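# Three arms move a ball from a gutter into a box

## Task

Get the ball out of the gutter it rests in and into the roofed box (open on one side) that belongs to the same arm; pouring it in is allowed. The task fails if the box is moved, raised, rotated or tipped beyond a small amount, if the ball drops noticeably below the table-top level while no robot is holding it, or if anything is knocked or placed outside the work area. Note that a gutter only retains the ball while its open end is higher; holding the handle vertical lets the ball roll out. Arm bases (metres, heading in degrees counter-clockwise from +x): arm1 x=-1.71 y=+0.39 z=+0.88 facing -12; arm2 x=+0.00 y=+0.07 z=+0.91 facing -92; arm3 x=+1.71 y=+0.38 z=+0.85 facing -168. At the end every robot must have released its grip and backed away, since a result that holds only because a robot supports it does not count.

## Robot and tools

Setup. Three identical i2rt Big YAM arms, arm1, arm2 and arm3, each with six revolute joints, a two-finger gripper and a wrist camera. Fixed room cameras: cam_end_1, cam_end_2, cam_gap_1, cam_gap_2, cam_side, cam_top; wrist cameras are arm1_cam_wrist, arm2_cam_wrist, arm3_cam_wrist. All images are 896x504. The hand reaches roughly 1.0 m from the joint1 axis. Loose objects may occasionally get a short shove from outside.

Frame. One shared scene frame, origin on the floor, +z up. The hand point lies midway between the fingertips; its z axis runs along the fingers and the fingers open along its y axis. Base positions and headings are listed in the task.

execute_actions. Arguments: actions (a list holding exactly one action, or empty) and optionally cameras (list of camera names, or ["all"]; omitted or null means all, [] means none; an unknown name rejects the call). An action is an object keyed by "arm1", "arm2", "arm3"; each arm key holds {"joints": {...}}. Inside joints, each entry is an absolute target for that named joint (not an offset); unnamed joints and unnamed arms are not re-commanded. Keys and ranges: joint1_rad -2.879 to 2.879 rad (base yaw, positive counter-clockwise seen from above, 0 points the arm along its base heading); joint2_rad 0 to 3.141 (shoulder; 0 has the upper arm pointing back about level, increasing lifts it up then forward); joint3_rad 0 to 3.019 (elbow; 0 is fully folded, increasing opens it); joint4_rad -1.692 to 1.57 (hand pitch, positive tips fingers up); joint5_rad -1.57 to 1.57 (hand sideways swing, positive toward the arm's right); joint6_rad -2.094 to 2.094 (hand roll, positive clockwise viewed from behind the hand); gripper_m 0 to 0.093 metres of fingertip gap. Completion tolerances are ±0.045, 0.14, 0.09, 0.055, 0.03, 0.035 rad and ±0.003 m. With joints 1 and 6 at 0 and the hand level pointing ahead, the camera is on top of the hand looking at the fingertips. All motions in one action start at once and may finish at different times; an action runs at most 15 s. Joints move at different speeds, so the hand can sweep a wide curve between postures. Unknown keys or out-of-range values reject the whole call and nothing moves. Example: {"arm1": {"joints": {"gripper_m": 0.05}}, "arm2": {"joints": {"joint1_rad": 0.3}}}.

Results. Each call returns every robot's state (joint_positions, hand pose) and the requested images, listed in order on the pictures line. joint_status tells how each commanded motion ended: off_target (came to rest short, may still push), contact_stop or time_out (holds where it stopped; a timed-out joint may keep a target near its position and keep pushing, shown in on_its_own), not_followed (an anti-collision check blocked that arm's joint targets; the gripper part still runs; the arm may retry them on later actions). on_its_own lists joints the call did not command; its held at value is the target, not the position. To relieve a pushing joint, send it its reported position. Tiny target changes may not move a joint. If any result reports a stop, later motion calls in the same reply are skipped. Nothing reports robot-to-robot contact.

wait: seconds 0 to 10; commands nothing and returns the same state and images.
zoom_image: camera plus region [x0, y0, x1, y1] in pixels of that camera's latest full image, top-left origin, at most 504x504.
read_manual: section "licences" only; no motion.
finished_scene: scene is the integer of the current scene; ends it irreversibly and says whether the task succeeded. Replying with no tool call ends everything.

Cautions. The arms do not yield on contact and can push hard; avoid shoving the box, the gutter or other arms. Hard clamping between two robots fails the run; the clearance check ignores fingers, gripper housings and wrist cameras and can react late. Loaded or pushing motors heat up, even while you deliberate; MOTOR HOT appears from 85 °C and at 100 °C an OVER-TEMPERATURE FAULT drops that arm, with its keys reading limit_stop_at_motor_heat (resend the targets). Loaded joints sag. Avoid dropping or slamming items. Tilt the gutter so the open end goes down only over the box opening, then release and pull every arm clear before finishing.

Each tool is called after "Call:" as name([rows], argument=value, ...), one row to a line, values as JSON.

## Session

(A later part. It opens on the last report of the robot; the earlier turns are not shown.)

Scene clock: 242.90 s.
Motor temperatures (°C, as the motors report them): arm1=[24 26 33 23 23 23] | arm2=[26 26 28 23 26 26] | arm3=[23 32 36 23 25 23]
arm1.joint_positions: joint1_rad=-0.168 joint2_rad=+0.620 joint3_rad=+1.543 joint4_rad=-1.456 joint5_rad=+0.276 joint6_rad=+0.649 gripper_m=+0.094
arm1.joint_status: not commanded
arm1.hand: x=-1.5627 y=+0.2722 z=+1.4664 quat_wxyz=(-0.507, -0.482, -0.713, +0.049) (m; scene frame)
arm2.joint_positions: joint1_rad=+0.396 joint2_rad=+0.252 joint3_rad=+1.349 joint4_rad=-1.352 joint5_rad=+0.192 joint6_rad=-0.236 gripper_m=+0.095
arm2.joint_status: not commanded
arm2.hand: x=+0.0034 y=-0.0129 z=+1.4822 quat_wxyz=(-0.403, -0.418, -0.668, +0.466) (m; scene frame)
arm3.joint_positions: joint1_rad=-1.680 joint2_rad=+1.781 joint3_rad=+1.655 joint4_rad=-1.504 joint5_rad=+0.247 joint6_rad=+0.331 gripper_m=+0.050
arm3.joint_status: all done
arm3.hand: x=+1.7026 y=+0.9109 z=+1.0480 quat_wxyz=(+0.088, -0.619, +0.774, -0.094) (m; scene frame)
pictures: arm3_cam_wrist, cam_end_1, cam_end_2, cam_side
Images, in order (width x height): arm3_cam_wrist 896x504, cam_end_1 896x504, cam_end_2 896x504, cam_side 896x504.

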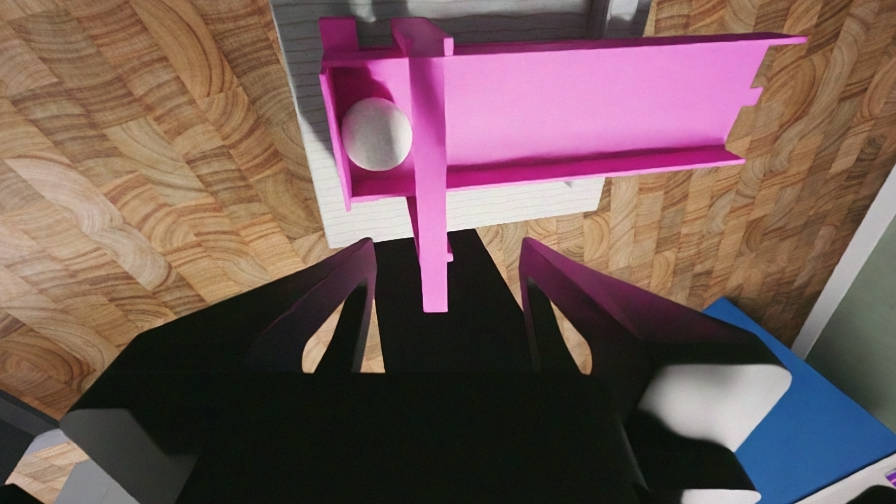

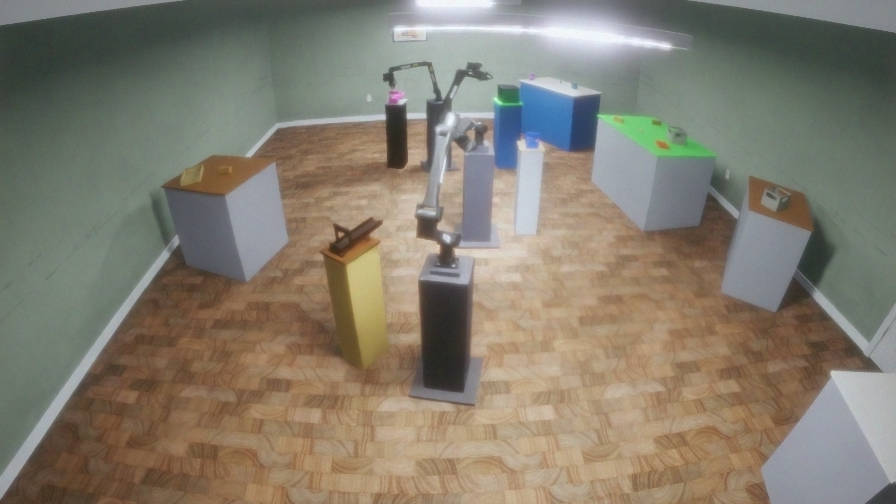

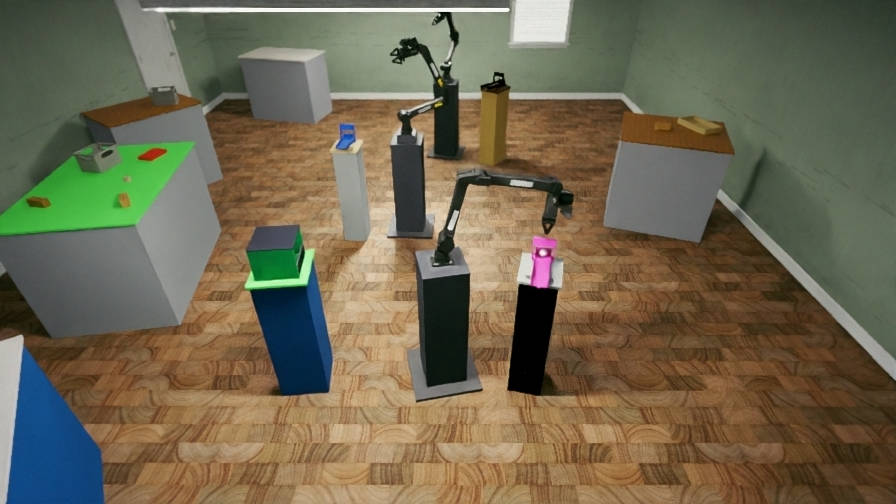

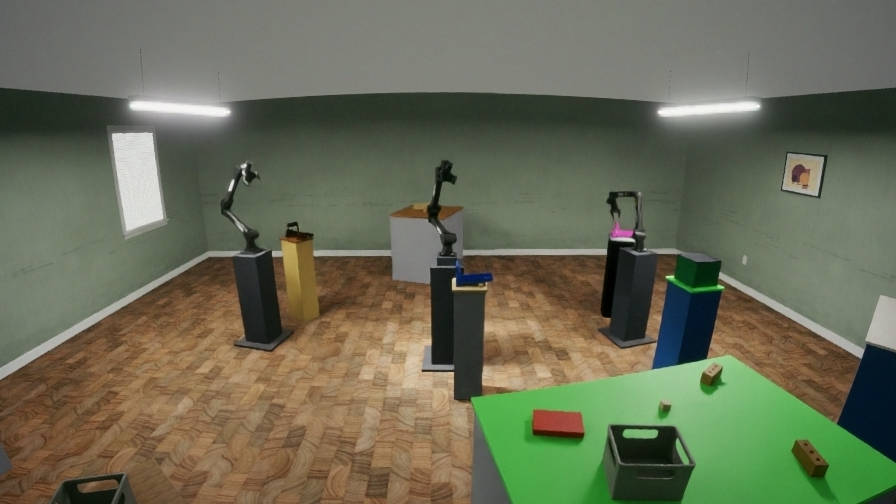

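Call:
execute_actions([
  {"arm3": {"joints": {"joint1_rad": -1.697, "joint2_rad": 1.808, "joint3_rad": 1.528, "joint4_rad": -1.335, "joint5_rad": 0.25, "joint6_rad": 0.29}}},
], cameras=["arm3_cam_wrist", "cam_end_2", "cam_side"])

Scene clock: 291.37 s.
Motor temperatures (°C, as the motors report them): arm1=[24 26 33 23 24 23] | arm2=[26 26 29 23 26 26] | arm3=[23 32 35 23 25 23]
arm1.joint_positions: joint1_rad=-0.168 joint2_rad=+0.620 joint3_rad=+1.543 joint4_rad=-1.456 joint5_rad=+0.276 joint6_rad=+0.649 gripper_m=+0.094
arm1.joint_status: not commanded
arm1.hand: x=-1.5627 y=+0.2722 z=+1.4664 quat_wxyz=(-0.507, -0.482, -0.713, +0.049) (m; scene frame)
arm2.joint_positions: joint1_rad=+0.396 joint2_rad=+0.252 joint3_rad=+1.349 joint4_rad=-1.352 joint5_rad=+0.192 joint6_rad=-0.236 gripper_m=+0.095
arm2.joint_status: not commanded
arm2.hand: x=+0.0034 y=-0.0129 z=+1.4822 quat_wxyz=(-0.403, -0.418, -0.668, +0.466) (m; scene frame)
arm3.joint_positions: joint1_rad=-1.688 joint2_rad=+1.818 joint3_rad=+1.516 joint4_rad=-1.344 joint5_rad=+0.247 joint6_rad=+0.299 gripper_m=+0.050
arm3.joint_status: all done
arm3.hand: x=+1.7075 y=+0.9055 z=+0.9771 quat_wxyz=(+0.082, -0.629, +0.766, -0.102) (m; scene frame)
pictures: arm3_cam_wrist, cam_end_2, cam_side
Images, in order (width x height): arm3_cam_wrist 896x504, cam_end_2 896x504, cam_side 896x504.

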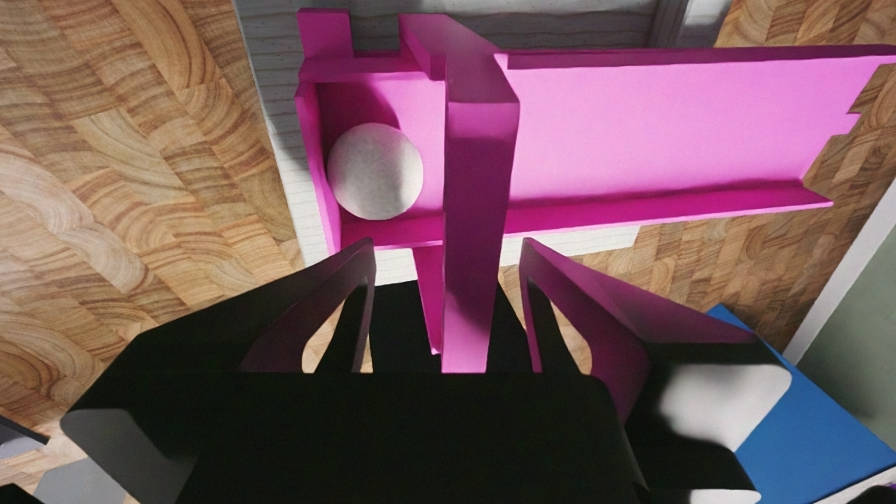

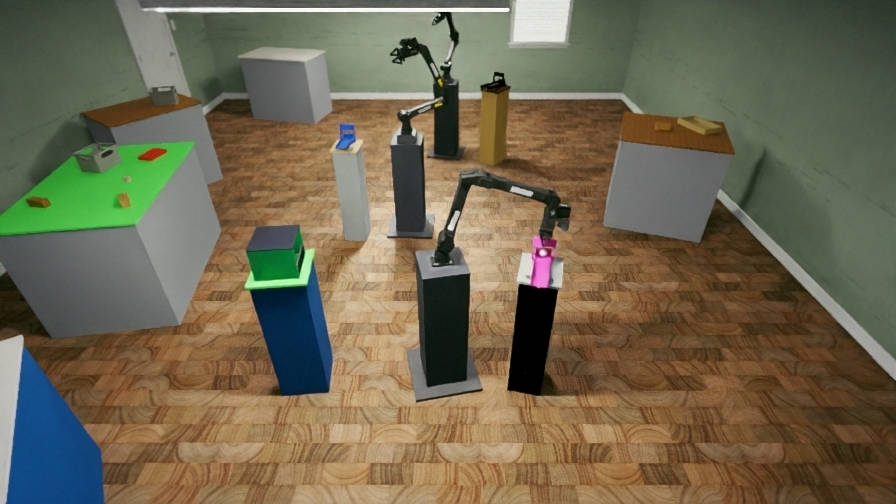

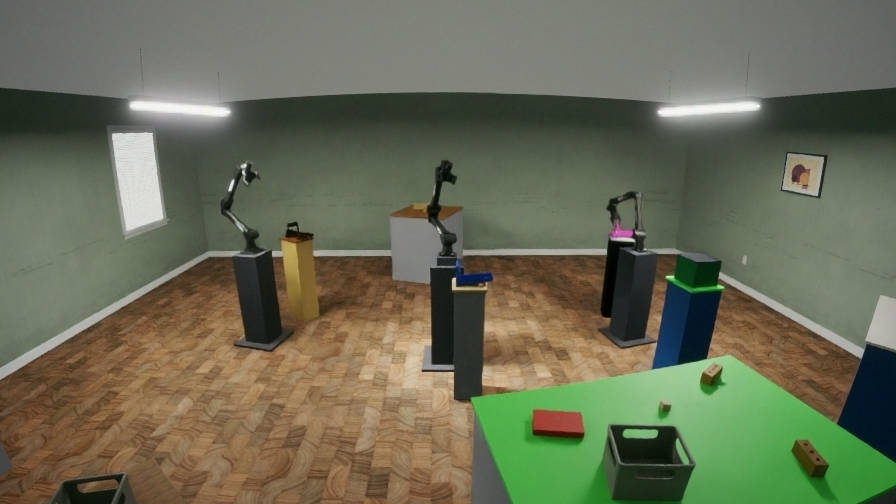

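Call:
execute_actions([
  {"arm3": {"joints": {"joint1_rad": -1.709, "gripper_m": 0.0}}},
], cameras=["arm3_cam_wrist", "cam_end_2", "cam_side"])

Scene clock: 311.57 s.
Motor temperatures (°C, as the motors report them): arm1=[24 26 34 23 24 23] | arm2=[26 26 29 23 26 26] | arm3=[23 32 35 23 25 23]
arm1.joint_positions: joint1_rad=-0.168 joint2_rad=+0.620 joint3_rad=+1.543 joint4_rad=-1.456 joint5_rad=+0.276 joint6_rad=+0.649 gripper_m=+0.094
arm1.joint_status: not commanded
arm1.hand: x=-1.5627 y=+0.2722 z=+1.4664 quat_wxyz=(-0.507, -0.482, -0.713, +0.049) (m; scene frame)
arm2.joint_positions: joint1_rad=+0.396 joint2_rad=+0.252 joint3_rad=+1.349 joint4_rad=-1.352 joint5_rad=+0.192 joint6_rad=-0.236 gripper_m=+0.095
arm2.joint_status: not commanded
arm2.hand: x=+0.0034 y=-0.0129 z=+1.4822 quat_wxyz=(-0.403, -0.418, -0.668, +0.466) (m; scene frame)
arm3.joint_positions: joint1_rad=-1.700 joint2_rad=+1.818 joint3_rad=+1.516 joint4_rad=-1.342 joint5_rad=+0.245 joint6_rad=+0.296 gripper_m=+0.011
arm3.joint_status: gripper_m off_target (ended at +0.011, target +0.000); the others done
arm3.hand: x=+1.7134 y=+0.9061 z=+0.9769 quat_wxyz=(+0.081, -0.626, +0.769, -0.101) (m; scene frame)
pictures: arm3_cam_wrist, cam_end_2, cam_side
Images, in order (width x height): arm3_cam_wrist 896x504, cam_end_2 896x504, cam_side 896x504.

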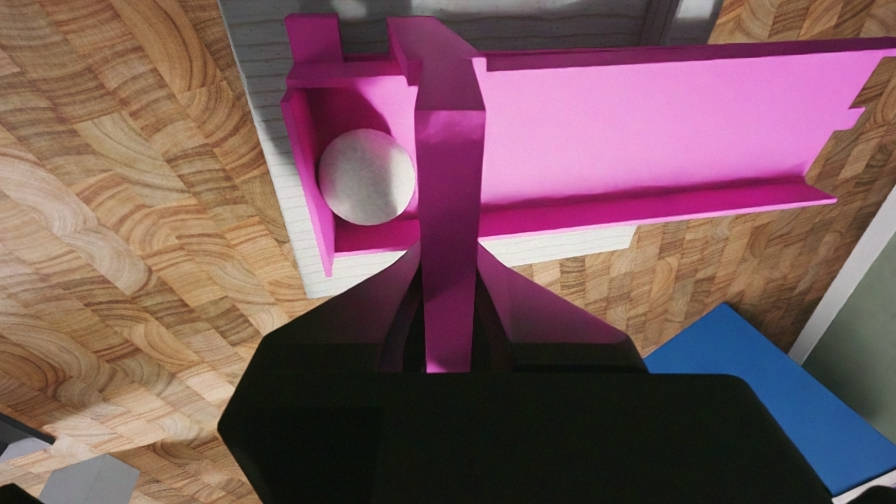

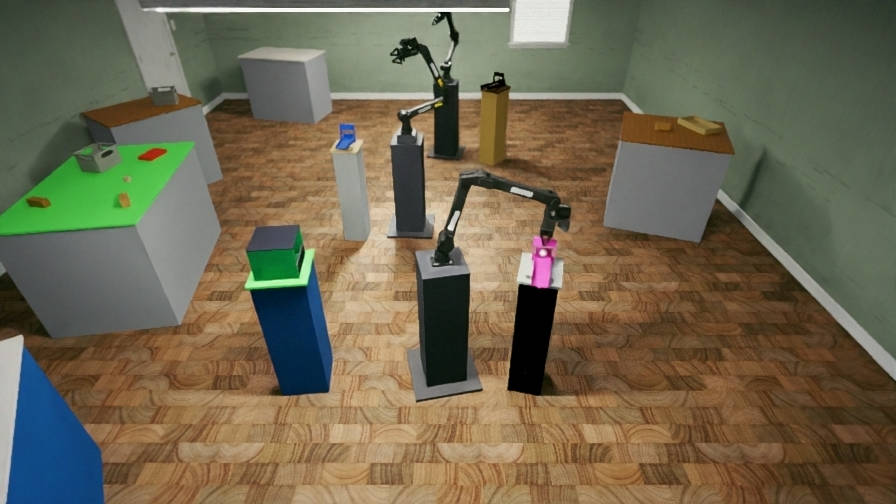

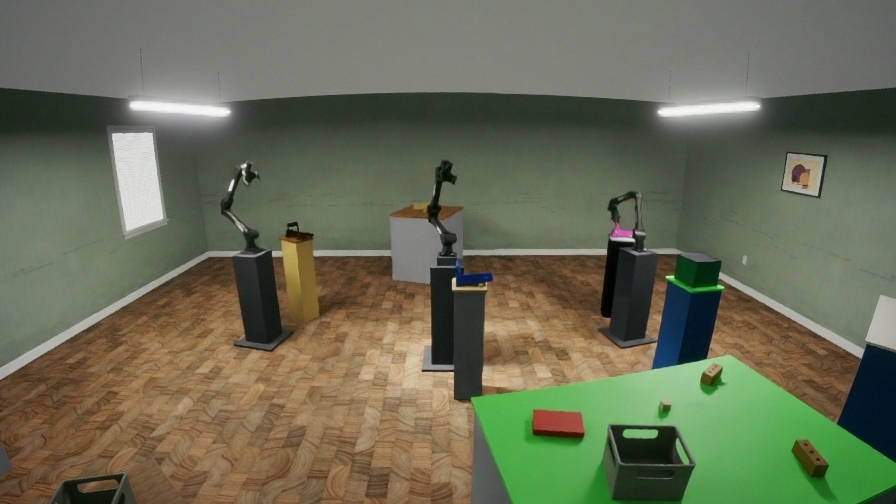

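Call:
zoom_image(camera="cam_end_2", region=[275, 215, 325, 290])

Region (275, 215, 325, 290) of cam_end_2's 896x504 image, scaled by 6.720, with more detail than that image has.

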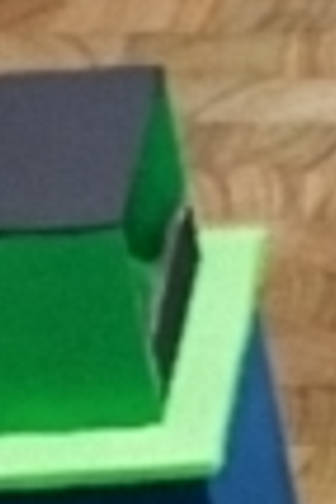

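Call:
execute_actions([
  {"arm3": {"joints": {"joint2_rad": 1.68, "joint3_rad": 1.64, "joint4_rad": -1.38, "joint5_rad": 0.51}}},
], cameras=["arm3_cam_wrist", "cam_end_2", "cam_side"])

Scene clock: 391.40 s.
Motor temperatures (°C, as the motors report them): arm1=[24 26 34 23 24 23] | arm2=[26 26 29 23 26 26] | arm3=[23 33 36 23 25 23]
arm1.joint_positions: joint1_rad=-0.168 joint2_rad=+0.620 joint3_rad=+1.543 joint4_rad=-1.456 joint5_rad=+0.276 joint6_rad=+0.649 gripper_m=+0.094
arm1.joint_status: not commanded
arm1.hand: x=-1.5627 y=+0.2722 z=+1.4664 quat_wxyz=(-0.507, -0.482, -0.713, +0.049) (m; scene frame)
arm2.joint_positions: joint1_rad=+0.396 joint2_rad=+0.252 joint3_rad=+1.349 joint4_rad=-1.352 joint5_rad=+0.192 joint6_rad=-0.236 gripper_m=+0.095
arm2.joint_status: not commanded
arm2.hand: x=+0.0034 y=-0.0129 z=+1.4822 quat_wxyz=(-0.403, -0.418, -0.668, +0.466) (m; scene frame)
arm3.joint_positions: joint1_rad=-1.700 joint2_rad=+1.687 joint3_rad=+1.591 joint4_rad=-1.373 joint5_rad=+0.503 joint6_rad=+0.295 gripper_m=+0.011
arm3.joint_status: all done
arm3.hand: x=+1.7536 y=+0.9186 z=+1.0889 quat_wxyz=(+0.233, -0.597, +0.761, -0.101) (m; scene frame)
pictures: arm3_cam_wrist, cam_end_2, cam_side
Images, in order (width x height): arm3_cam_wrist 896x504, cam_end_2 896x504, cam_side 896x504.

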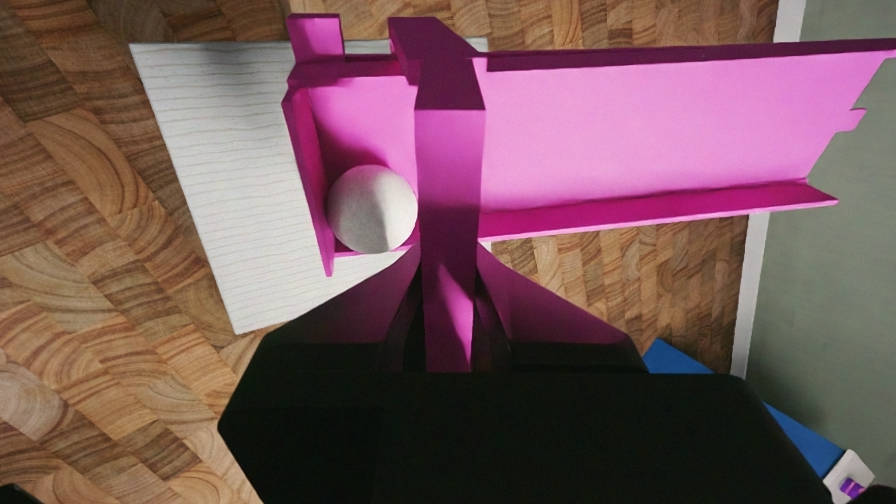

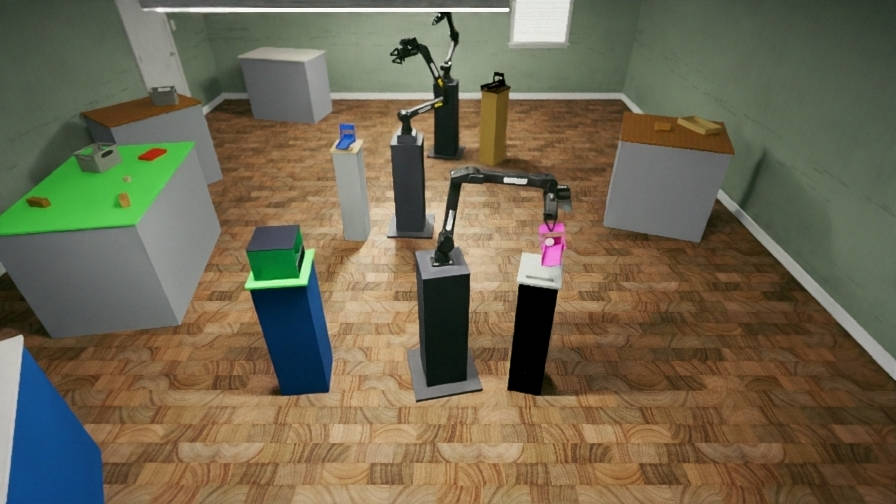

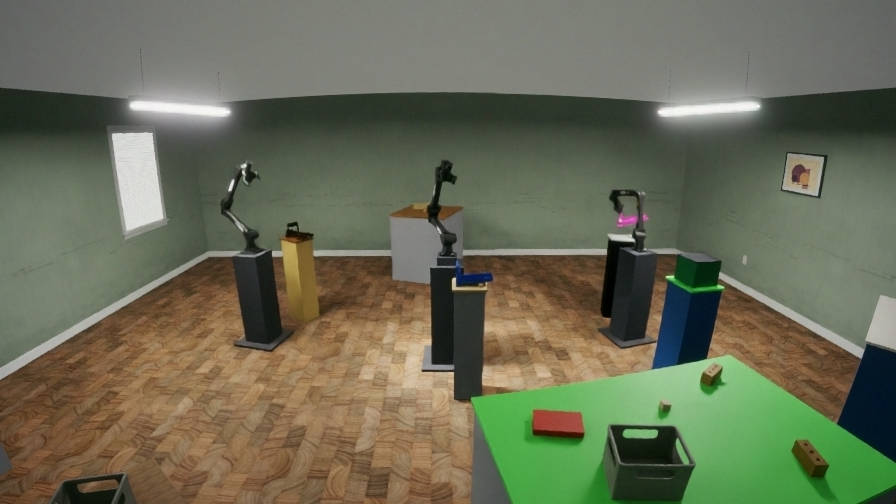

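Call:
execute_actions([
  {"arm3": {"joints": {"joint1_rad": -0.75, "joint2_rad": 1.447, "joint3_rad": 1.28, "joint4_rad": -1.19, "joint5_rad": 0.51, "joint6_rad": -0.55}}},
], cameras=["arm3_cam_wrist", "cam_end_2"])

Scene clock: 450.90 s.
Motor temperatures (°C, as the motors report them): arm1=[24 26 35 23 24 23] | arm2=[26 26 30 23 26 26] | arm3=[23 33 41 23 26 23]
arm1.joint_positions: joint1_rad=-0.168 joint2_rad=+0.620 joint3_rad=+1.543 joint4_rad=-1.456 joint5_rad=+0.276 joint6_rad=+0.649 gripper_m=+0.094
arm1.joint_status: not commanded
arm1.hand: x=-1.5627 y=+0.2722 z=+1.4664 quat_wxyz=(-0.507, -0.482, -0.713, +0.049) (m; scene frame)
arm2.joint_positions: joint1_rad=+0.396 joint2_rad=+0.252 joint3_rad=+1.349 joint4_rad=-1.352 joint5_rad=+0.192 joint6_rad=-0.236 gripper_m=+0.095
arm2.joint_status: not commanded
arm2.hand: x=+0.0034 y=-0.0129 z=+1.4822 quat_wxyz=(-0.403, -0.418, -0.668, +0.466) (m; scene frame)
arm3.joint_positions: joint1_rad=-0.746 joint2_rad=+1.463 joint3_rad=+1.264 joint4_rad=-1.199 joint5_rad=+0.501 joint6_rad=-0.542 gripper_m=+0.011
arm3.joint_status: all done
arm3.hand: x=+1.3594 y=+0.6844 z=+1.0668 quat_wxyz=(+0.253, -0.966, +0.018, -0.057) (m; scene frame)
pictures: arm3_cam_wrist, cam_end_2
Images, in order (width x height): arm3_cam_wrist 896x504, cam_end_2 896x504.

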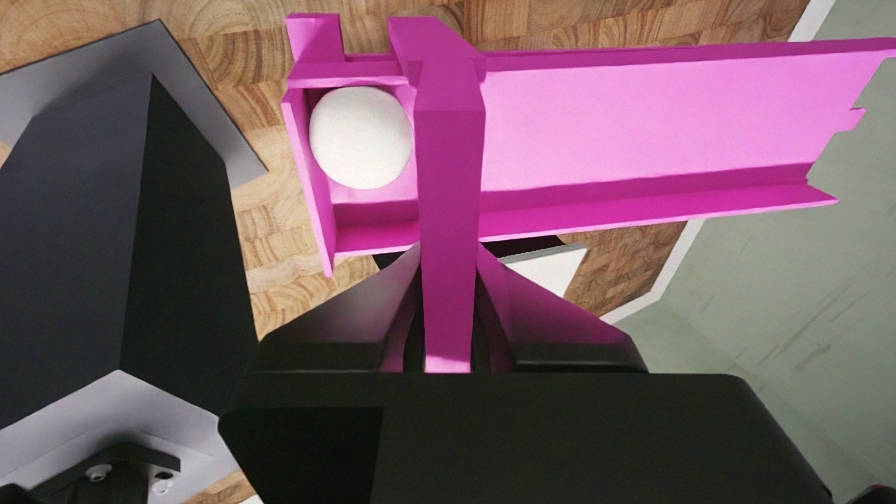

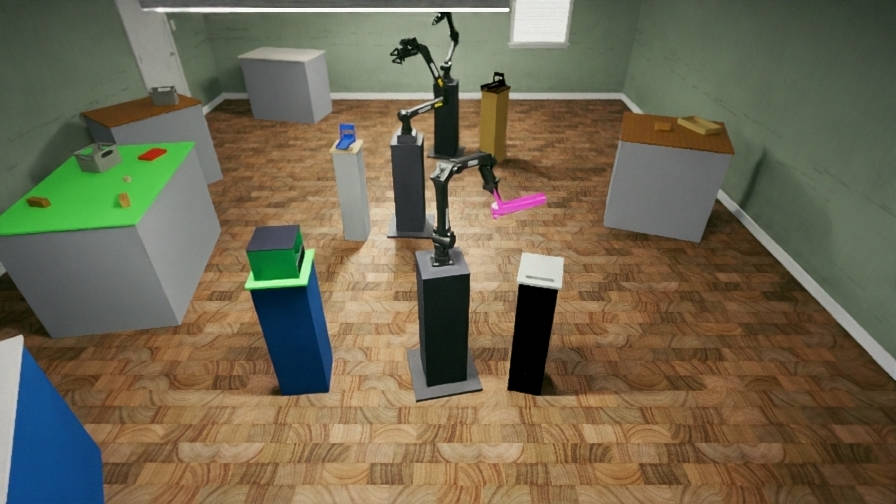

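Call:
execute_actions([
  {"arm3": {"joints": {"joint1_rad": 0.35, "joint2_rad": 1.258, "joint3_rad": 0.988, "joint4_rad": -0.81, "joint5_rad": 0.35, "joint6_rad": -1.1}}},
], cameras=["arm3_cam_wrist", "cam_end_2"])

Scene clock: 457.67 s.
Motor temperatures (°C, as the motors report them): arm1=[24 26 35 23 24 23] | arm2=[26 26 30 23 26 26] | arm3=[23 33 40 23 26 23]
arm1.joint_positions: joint1_rad=-0.168 joint2_rad=+0.620 joint3_rad=+1.543 joint4_rad=-1.456 joint5_rad=+0.276 joint6_rad=+0.649 gripper_m=+0.094
arm1.joint_status: not commanded
arm1.hand: x=-1.5627 y=+0.2722 z=+1.4664 quat_wxyz=(-0.507, -0.482, -0.713, +0.049) (m; scene frame)
arm2.joint_positions: joint1_rad=+0.396 joint2_rad=+0.252 joint3_rad=+1.349 joint4_rad=-1.352 joint5_rad=+0.192 joint6_rad=-0.236 gripper_m=+0.095
arm2.joint_status: not commanded
arm2.hand: x=+0.0034 y=-0.0129 z=+1.4822 quat_wxyz=(-0.403, -0.418, -0.668, +0.466) (m; scene frame)
arm3.joint_positions: joint1_rad=+0.350 joint2_rad=+1.273 joint3_rad=+0.976 joint4_rad=-0.826 joint5_rad=+0.344 joint6_rad=-1.092 gripper_m=+0.011
arm3.joint_status: all done
arm3.hand: x=+1.3082 y=+0.1911 z=+1.0392 quat_wxyz=(+0.216, -0.679, -0.681, +0.168) (m; scene frame)
pictures: arm3_cam_wrist, cam_end_2
Images, in order (width x height): arm3_cam_wrist 896x504, cam_end_2 896x504.

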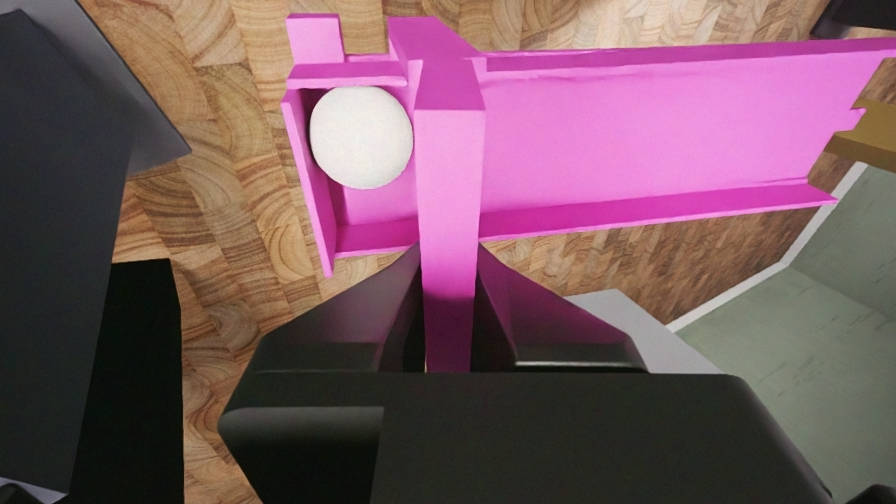

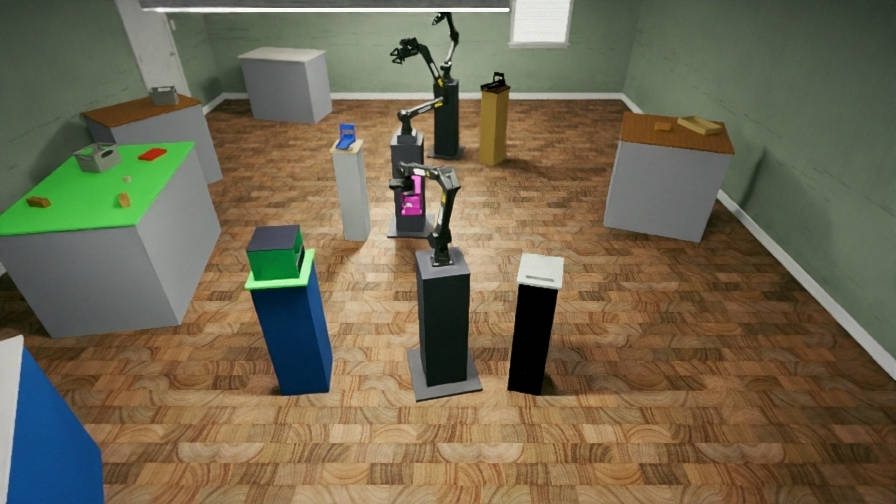

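Call:
execute_actions([
  {"arm3": {"joints": {"joint1_rad": 1.386, "joint2_rad": 1.13, "joint3_rad": 0.718, "joint4_rad": -0.665, "joint5_rad": 0.0, "joint6_rad": -1.58}}},
], cameras=["arm3_cam_wrist", "cam_end_2", "cam_gap_2", "cam_end_1", "cam_side", "cam_top"])

Scene clock: 473.47 s.
Motor temperatures (°C, as the motors report them): arm1=[24 26 35 23 24 23] | arm2=[26 26 30 23 26 26] | arm3=[23 32 39 24 26 23]
arm1.joint_positions: joint1_rad=-0.168 joint2_rad=+0.620 joint3_rad=+1.543 joint4_rad=-1.456 joint5_rad=+0.276 joint6_rad=+0.649 gripper_m=+0.094
arm1.joint_status: not commanded
arm1.hand: x=-1.5627 y=+0.2722 z=+1.4664 quat_wxyz=(-0.507, -0.482, -0.713, +0.049) (m; scene frame)
arm2.joint_positions: joint1_rad=+0.396 joint2_rad=+0.252 joint3_rad=+1.349 joint4_rad=-1.352 joint5_rad=+0.192 joint6_rad=-0.236 gripper_m=+0.095
arm2.joint_status: not commanded
arm2.hand: x=+0.0034 y=-0.0129 z=+1.4822 quat_wxyz=(-0.403, -0.418, -0.668, +0.466) (m; scene frame)
arm3.joint_positions: joint1_rad=+1.384 joint2_rad=+1.140 joint3_rad=+0.695 joint4_rad=-0.682 joint5_rad=-0.001 joint6_rad=-1.572 gripper_m=+0.011
arm3.joint_status: all done
arm3.hand: x=+1.7231 y=+0.0013 z=+0.9697 quat_wxyz=(-0.005, +0.012, -0.975, +0.222) (m; scene frame)
pictures: arm3_cam_wrist, cam_end_1, cam_end_2, cam_gap_2, cam_side, cam_top
Images, in order (width x height): arm3_cam_wrist 896x504, cam_end_1 896x504, cam_end_2 896x504, cam_gap_2 896x504, cam_side 896x504, cam_top 896x504.

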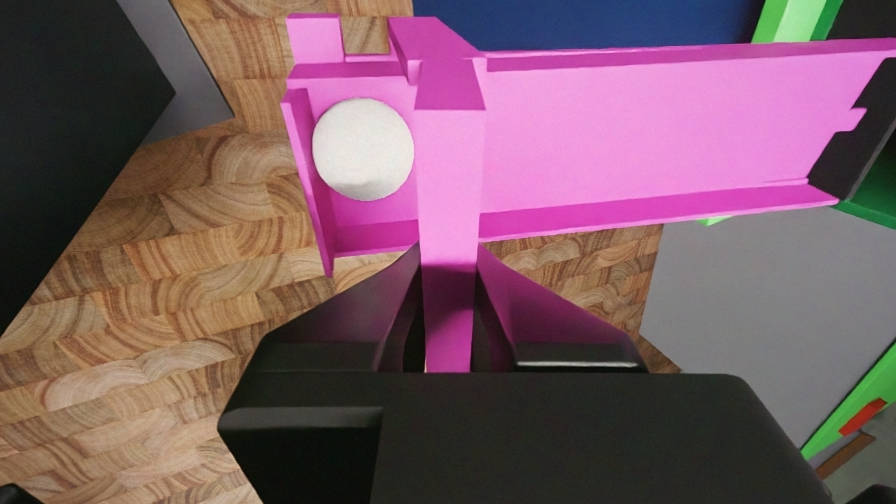

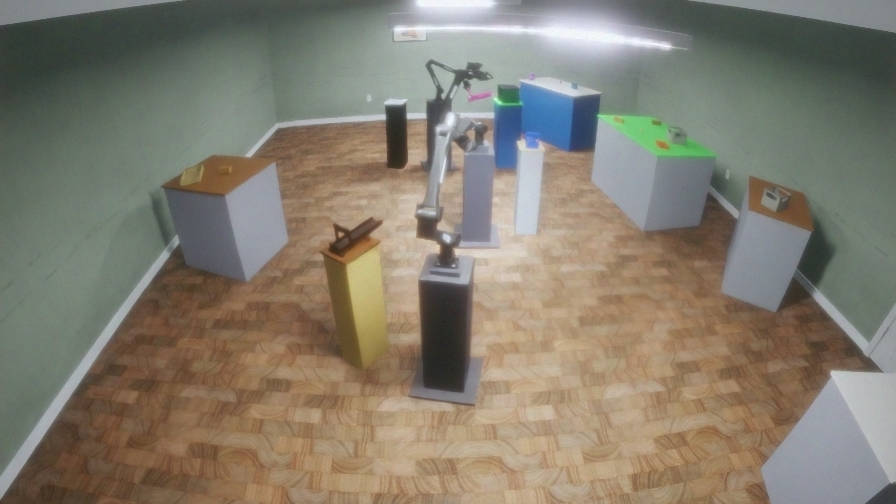

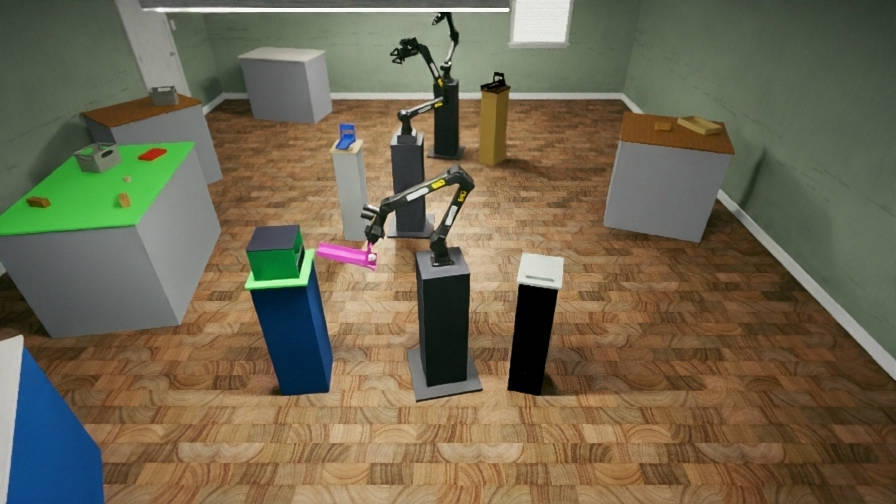

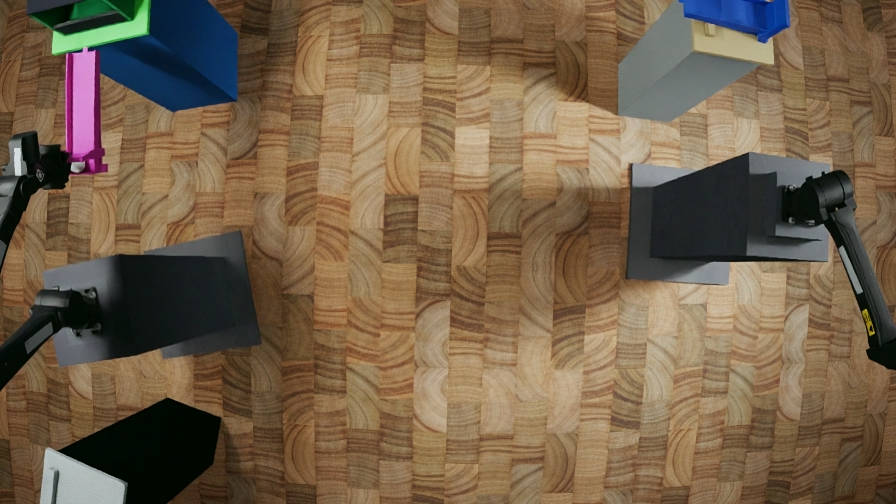

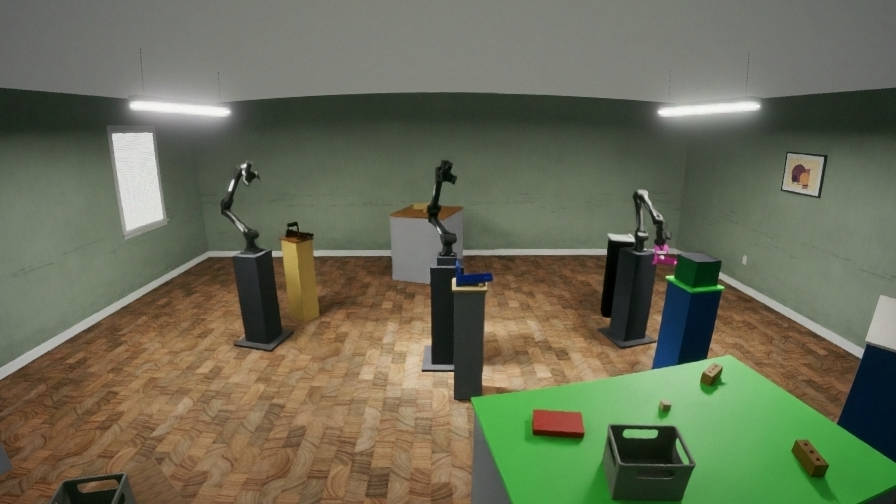

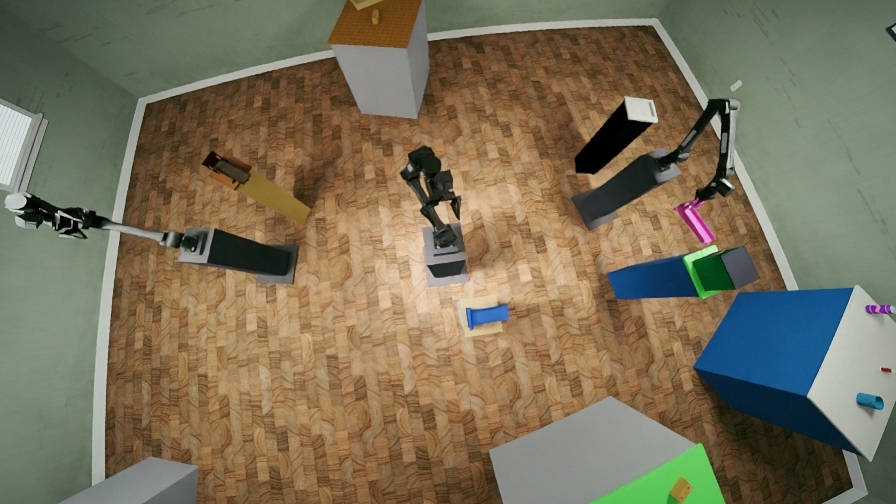

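Call:
zoom_image(camera="cam_end_2", region=[240, 195, 400, 295])

Call:
zoom_image(camera="cam_gap_2", region=[0, 0, 180, 190])

Call:
zoom_image(camera="cam_end_1", region=[455, 70, 535, 120])

Call:
zoom_image(camera="arm3_cam_wrist", region=[680, 0, 896, 250])

Region (240, 195, 400, 295) of cam_end_2's 896x504 image, scaled by 3.150, with more detail than that image has; it fills the top 315 rows of this view, and the rest is white.

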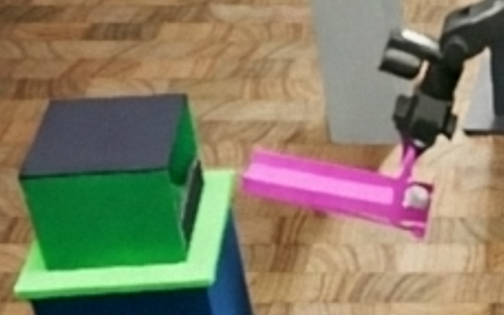

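Region (0, 0, 180, 190) of cam_gap_2's 896x504 image, scaled by 2.653, with more detail than that image has; it fills the left 477 columns of this view, and the rest is white.

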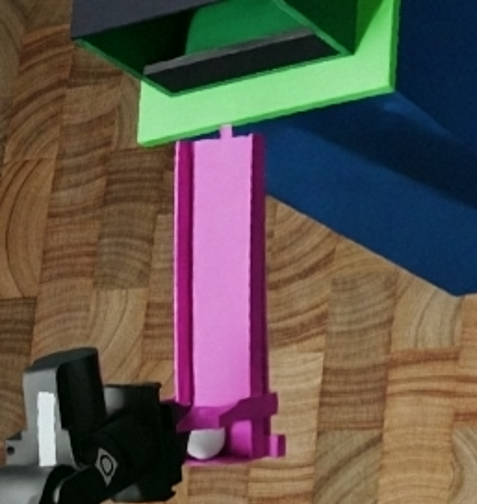

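Region (455, 70, 535, 120) of cam_end_1's 896x504 image, scaled by 6.300, with more detail than that image has; it fills the top 315 rows of this view, and the rest is white.

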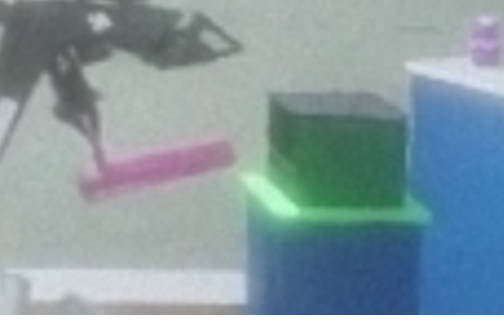

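Region (680, 0, 896, 250) of arm3_cam_wrist's 896x504 image, scaled by 2.016, with more detail than that image has; it fills the left 435 columns of this view, and the rest is white.

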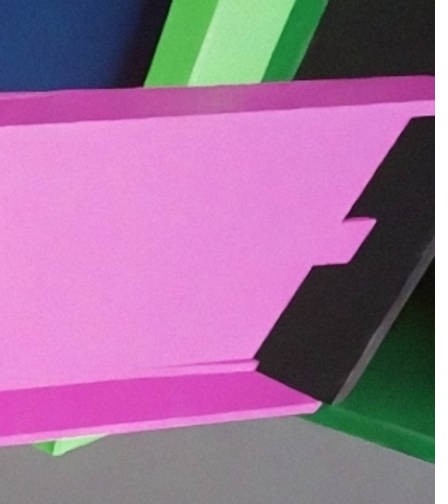

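Call:
execute_actions([
  {"arm3": {"joints": {"joint1_rad": 1.434, "joint2_rad": 1.27, "joint3_rad": 1.055, "joint4_rad": -0.984}}},
], cameras=["arm3_cam_wrist", "cam_end_2", "cam_gap_2", "cam_end_1"])

Scene clock: 594.63 s.
Motor temperatures (°C, as the motors report them): arm1=[24 26 35 23 24 23] | arm2=[26 27 30 24 26 26] | arm3=[23 31 40 24 25 23]
arm1.joint_positions: joint1_rad=-0.168 joint2_rad=+0.620 joint3_rad=+1.543 joint4_rad=-1.456 joint5_rad=+0.276 joint6_rad=+0.649 gripper_m=+0.094
arm1.joint_status: not commanded
arm1.hand: x=-1.5627 y=+0.2722 z=+1.4664 quat_wxyz=(-0.507, -0.482, -0.713, +0.049) (m; scene frame)
arm2.joint_positions: joint1_rad=+0.396 joint2_rad=+0.252 joint3_rad=+1.349 joint4_rad=-1.352 joint5_rad=+0.192 joint6_rad=-0.236 gripper_m=+0.095
arm2.joint_status: not commanded
arm2.hand: x=+0.0034 y=-0.0129 z=+1.4822 quat_wxyz=(-0.403, -0.418, -0.668, +0.466) (m; scene frame)
arm3.joint_positions: joint1_rad=+1.429 joint2_rad=+1.286 joint3_rad=+1.005 joint4_rad=-0.982 joint5_rad=+0.000 joint6_rad=-1.573 gripper_m=+0.011
arm3.joint_status: all done
arm3.hand: x=+1.7431 y=-0.0438 z=+1.0264 quat_wxyz=(-0.007, +0.035, -0.987, +0.155) (m; scene frame)
pictures: arm3_cam_wrist, cam_end_1, cam_end_2, cam_gap_2
Images, in order (width x height): arm3_cam_wrist 896x504, cam_end_1 896x504, cam_end_2 896x504, cam_gap_2 896x504.

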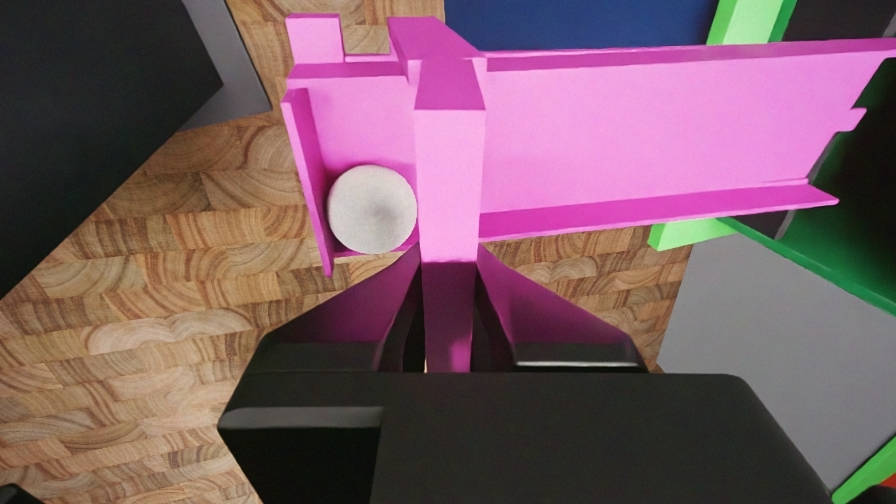

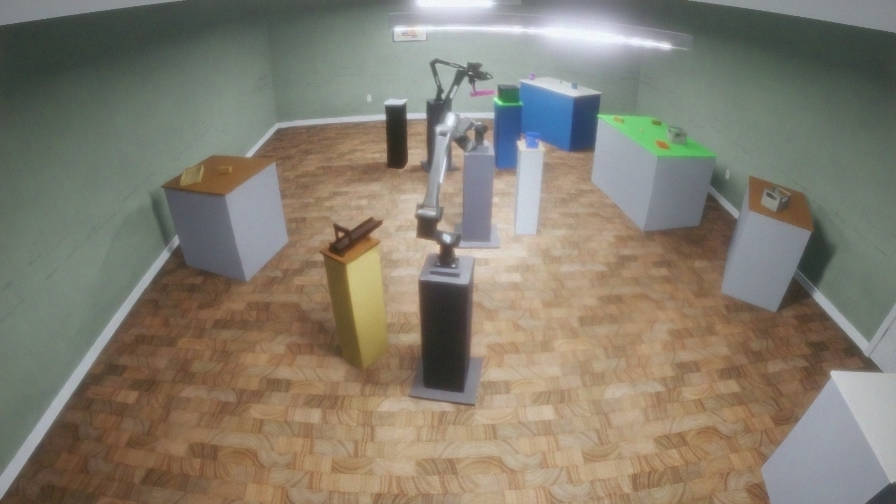

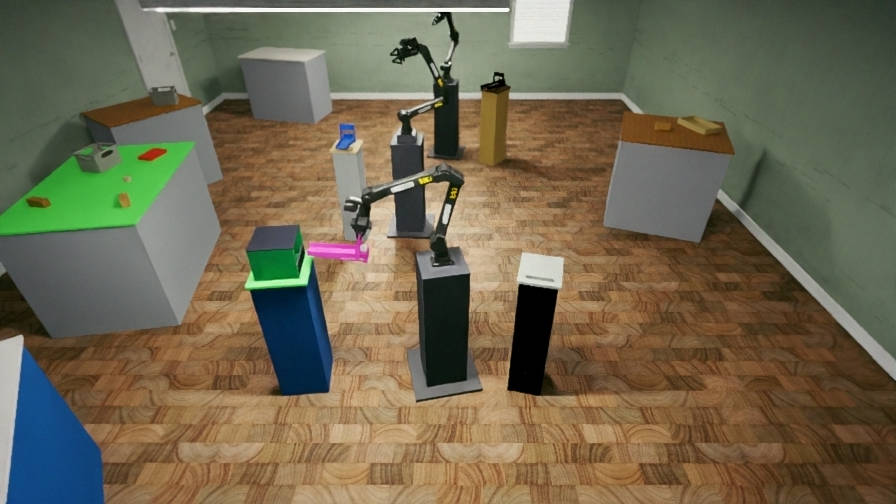

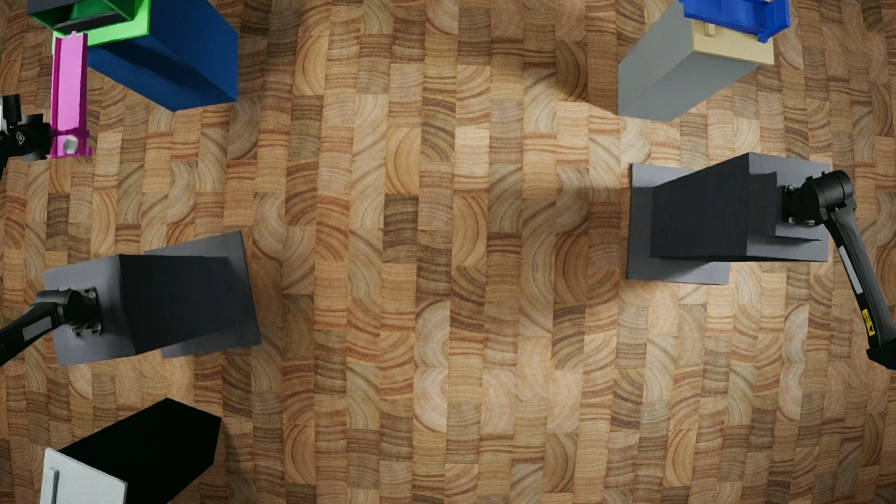

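Call:
zoom_image(camera="cam_end_2", region=[270, 210, 390, 290])

Call:
zoom_image(camera="cam_gap_2", region=[0, 0, 180, 190])

Call:
zoom_image(camera="cam_end_1", region=[455, 70, 535, 120])

Call:
zoom_image(camera="arm3_cam_wrist", region=[630, 0, 896, 320])

Region (270, 210, 390, 290) of cam_end_2's 896x504 image, scaled by 4.200, with more detail than that image has.

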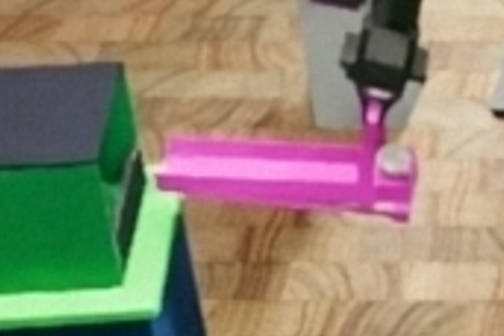

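Region (0, 0, 180, 190) of cam_gap_2's 896x504 image, scaled by 2.653, with more detail than that image has; it fills the left 477 columns of this view, and the rest is white.

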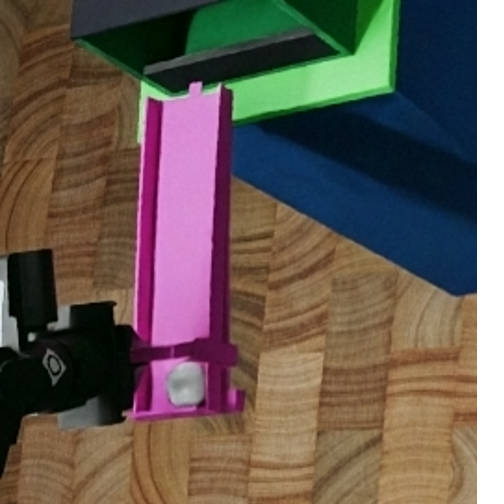

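Region (455, 70, 535, 120) of cam_end_1's 896x504 image, scaled by 6.300, with more detail than that image has; it fills the top 315 rows of this view, and the rest is white.

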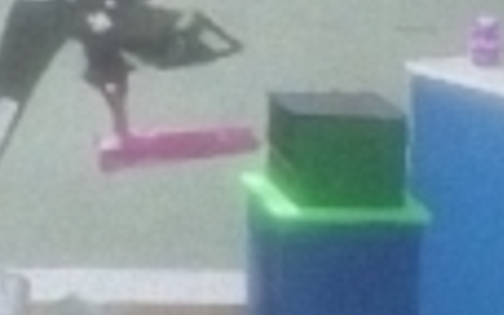

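Region (630, 0, 896, 320) of arm3_cam_wrist's 896x504 image, scaled by 1.575, with more detail than that image has; it fills the left 419 columns of this view, and the rest is white.

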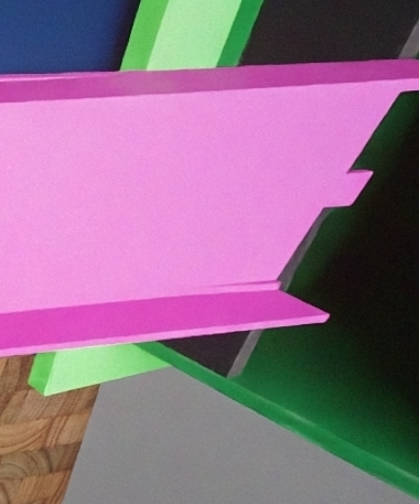

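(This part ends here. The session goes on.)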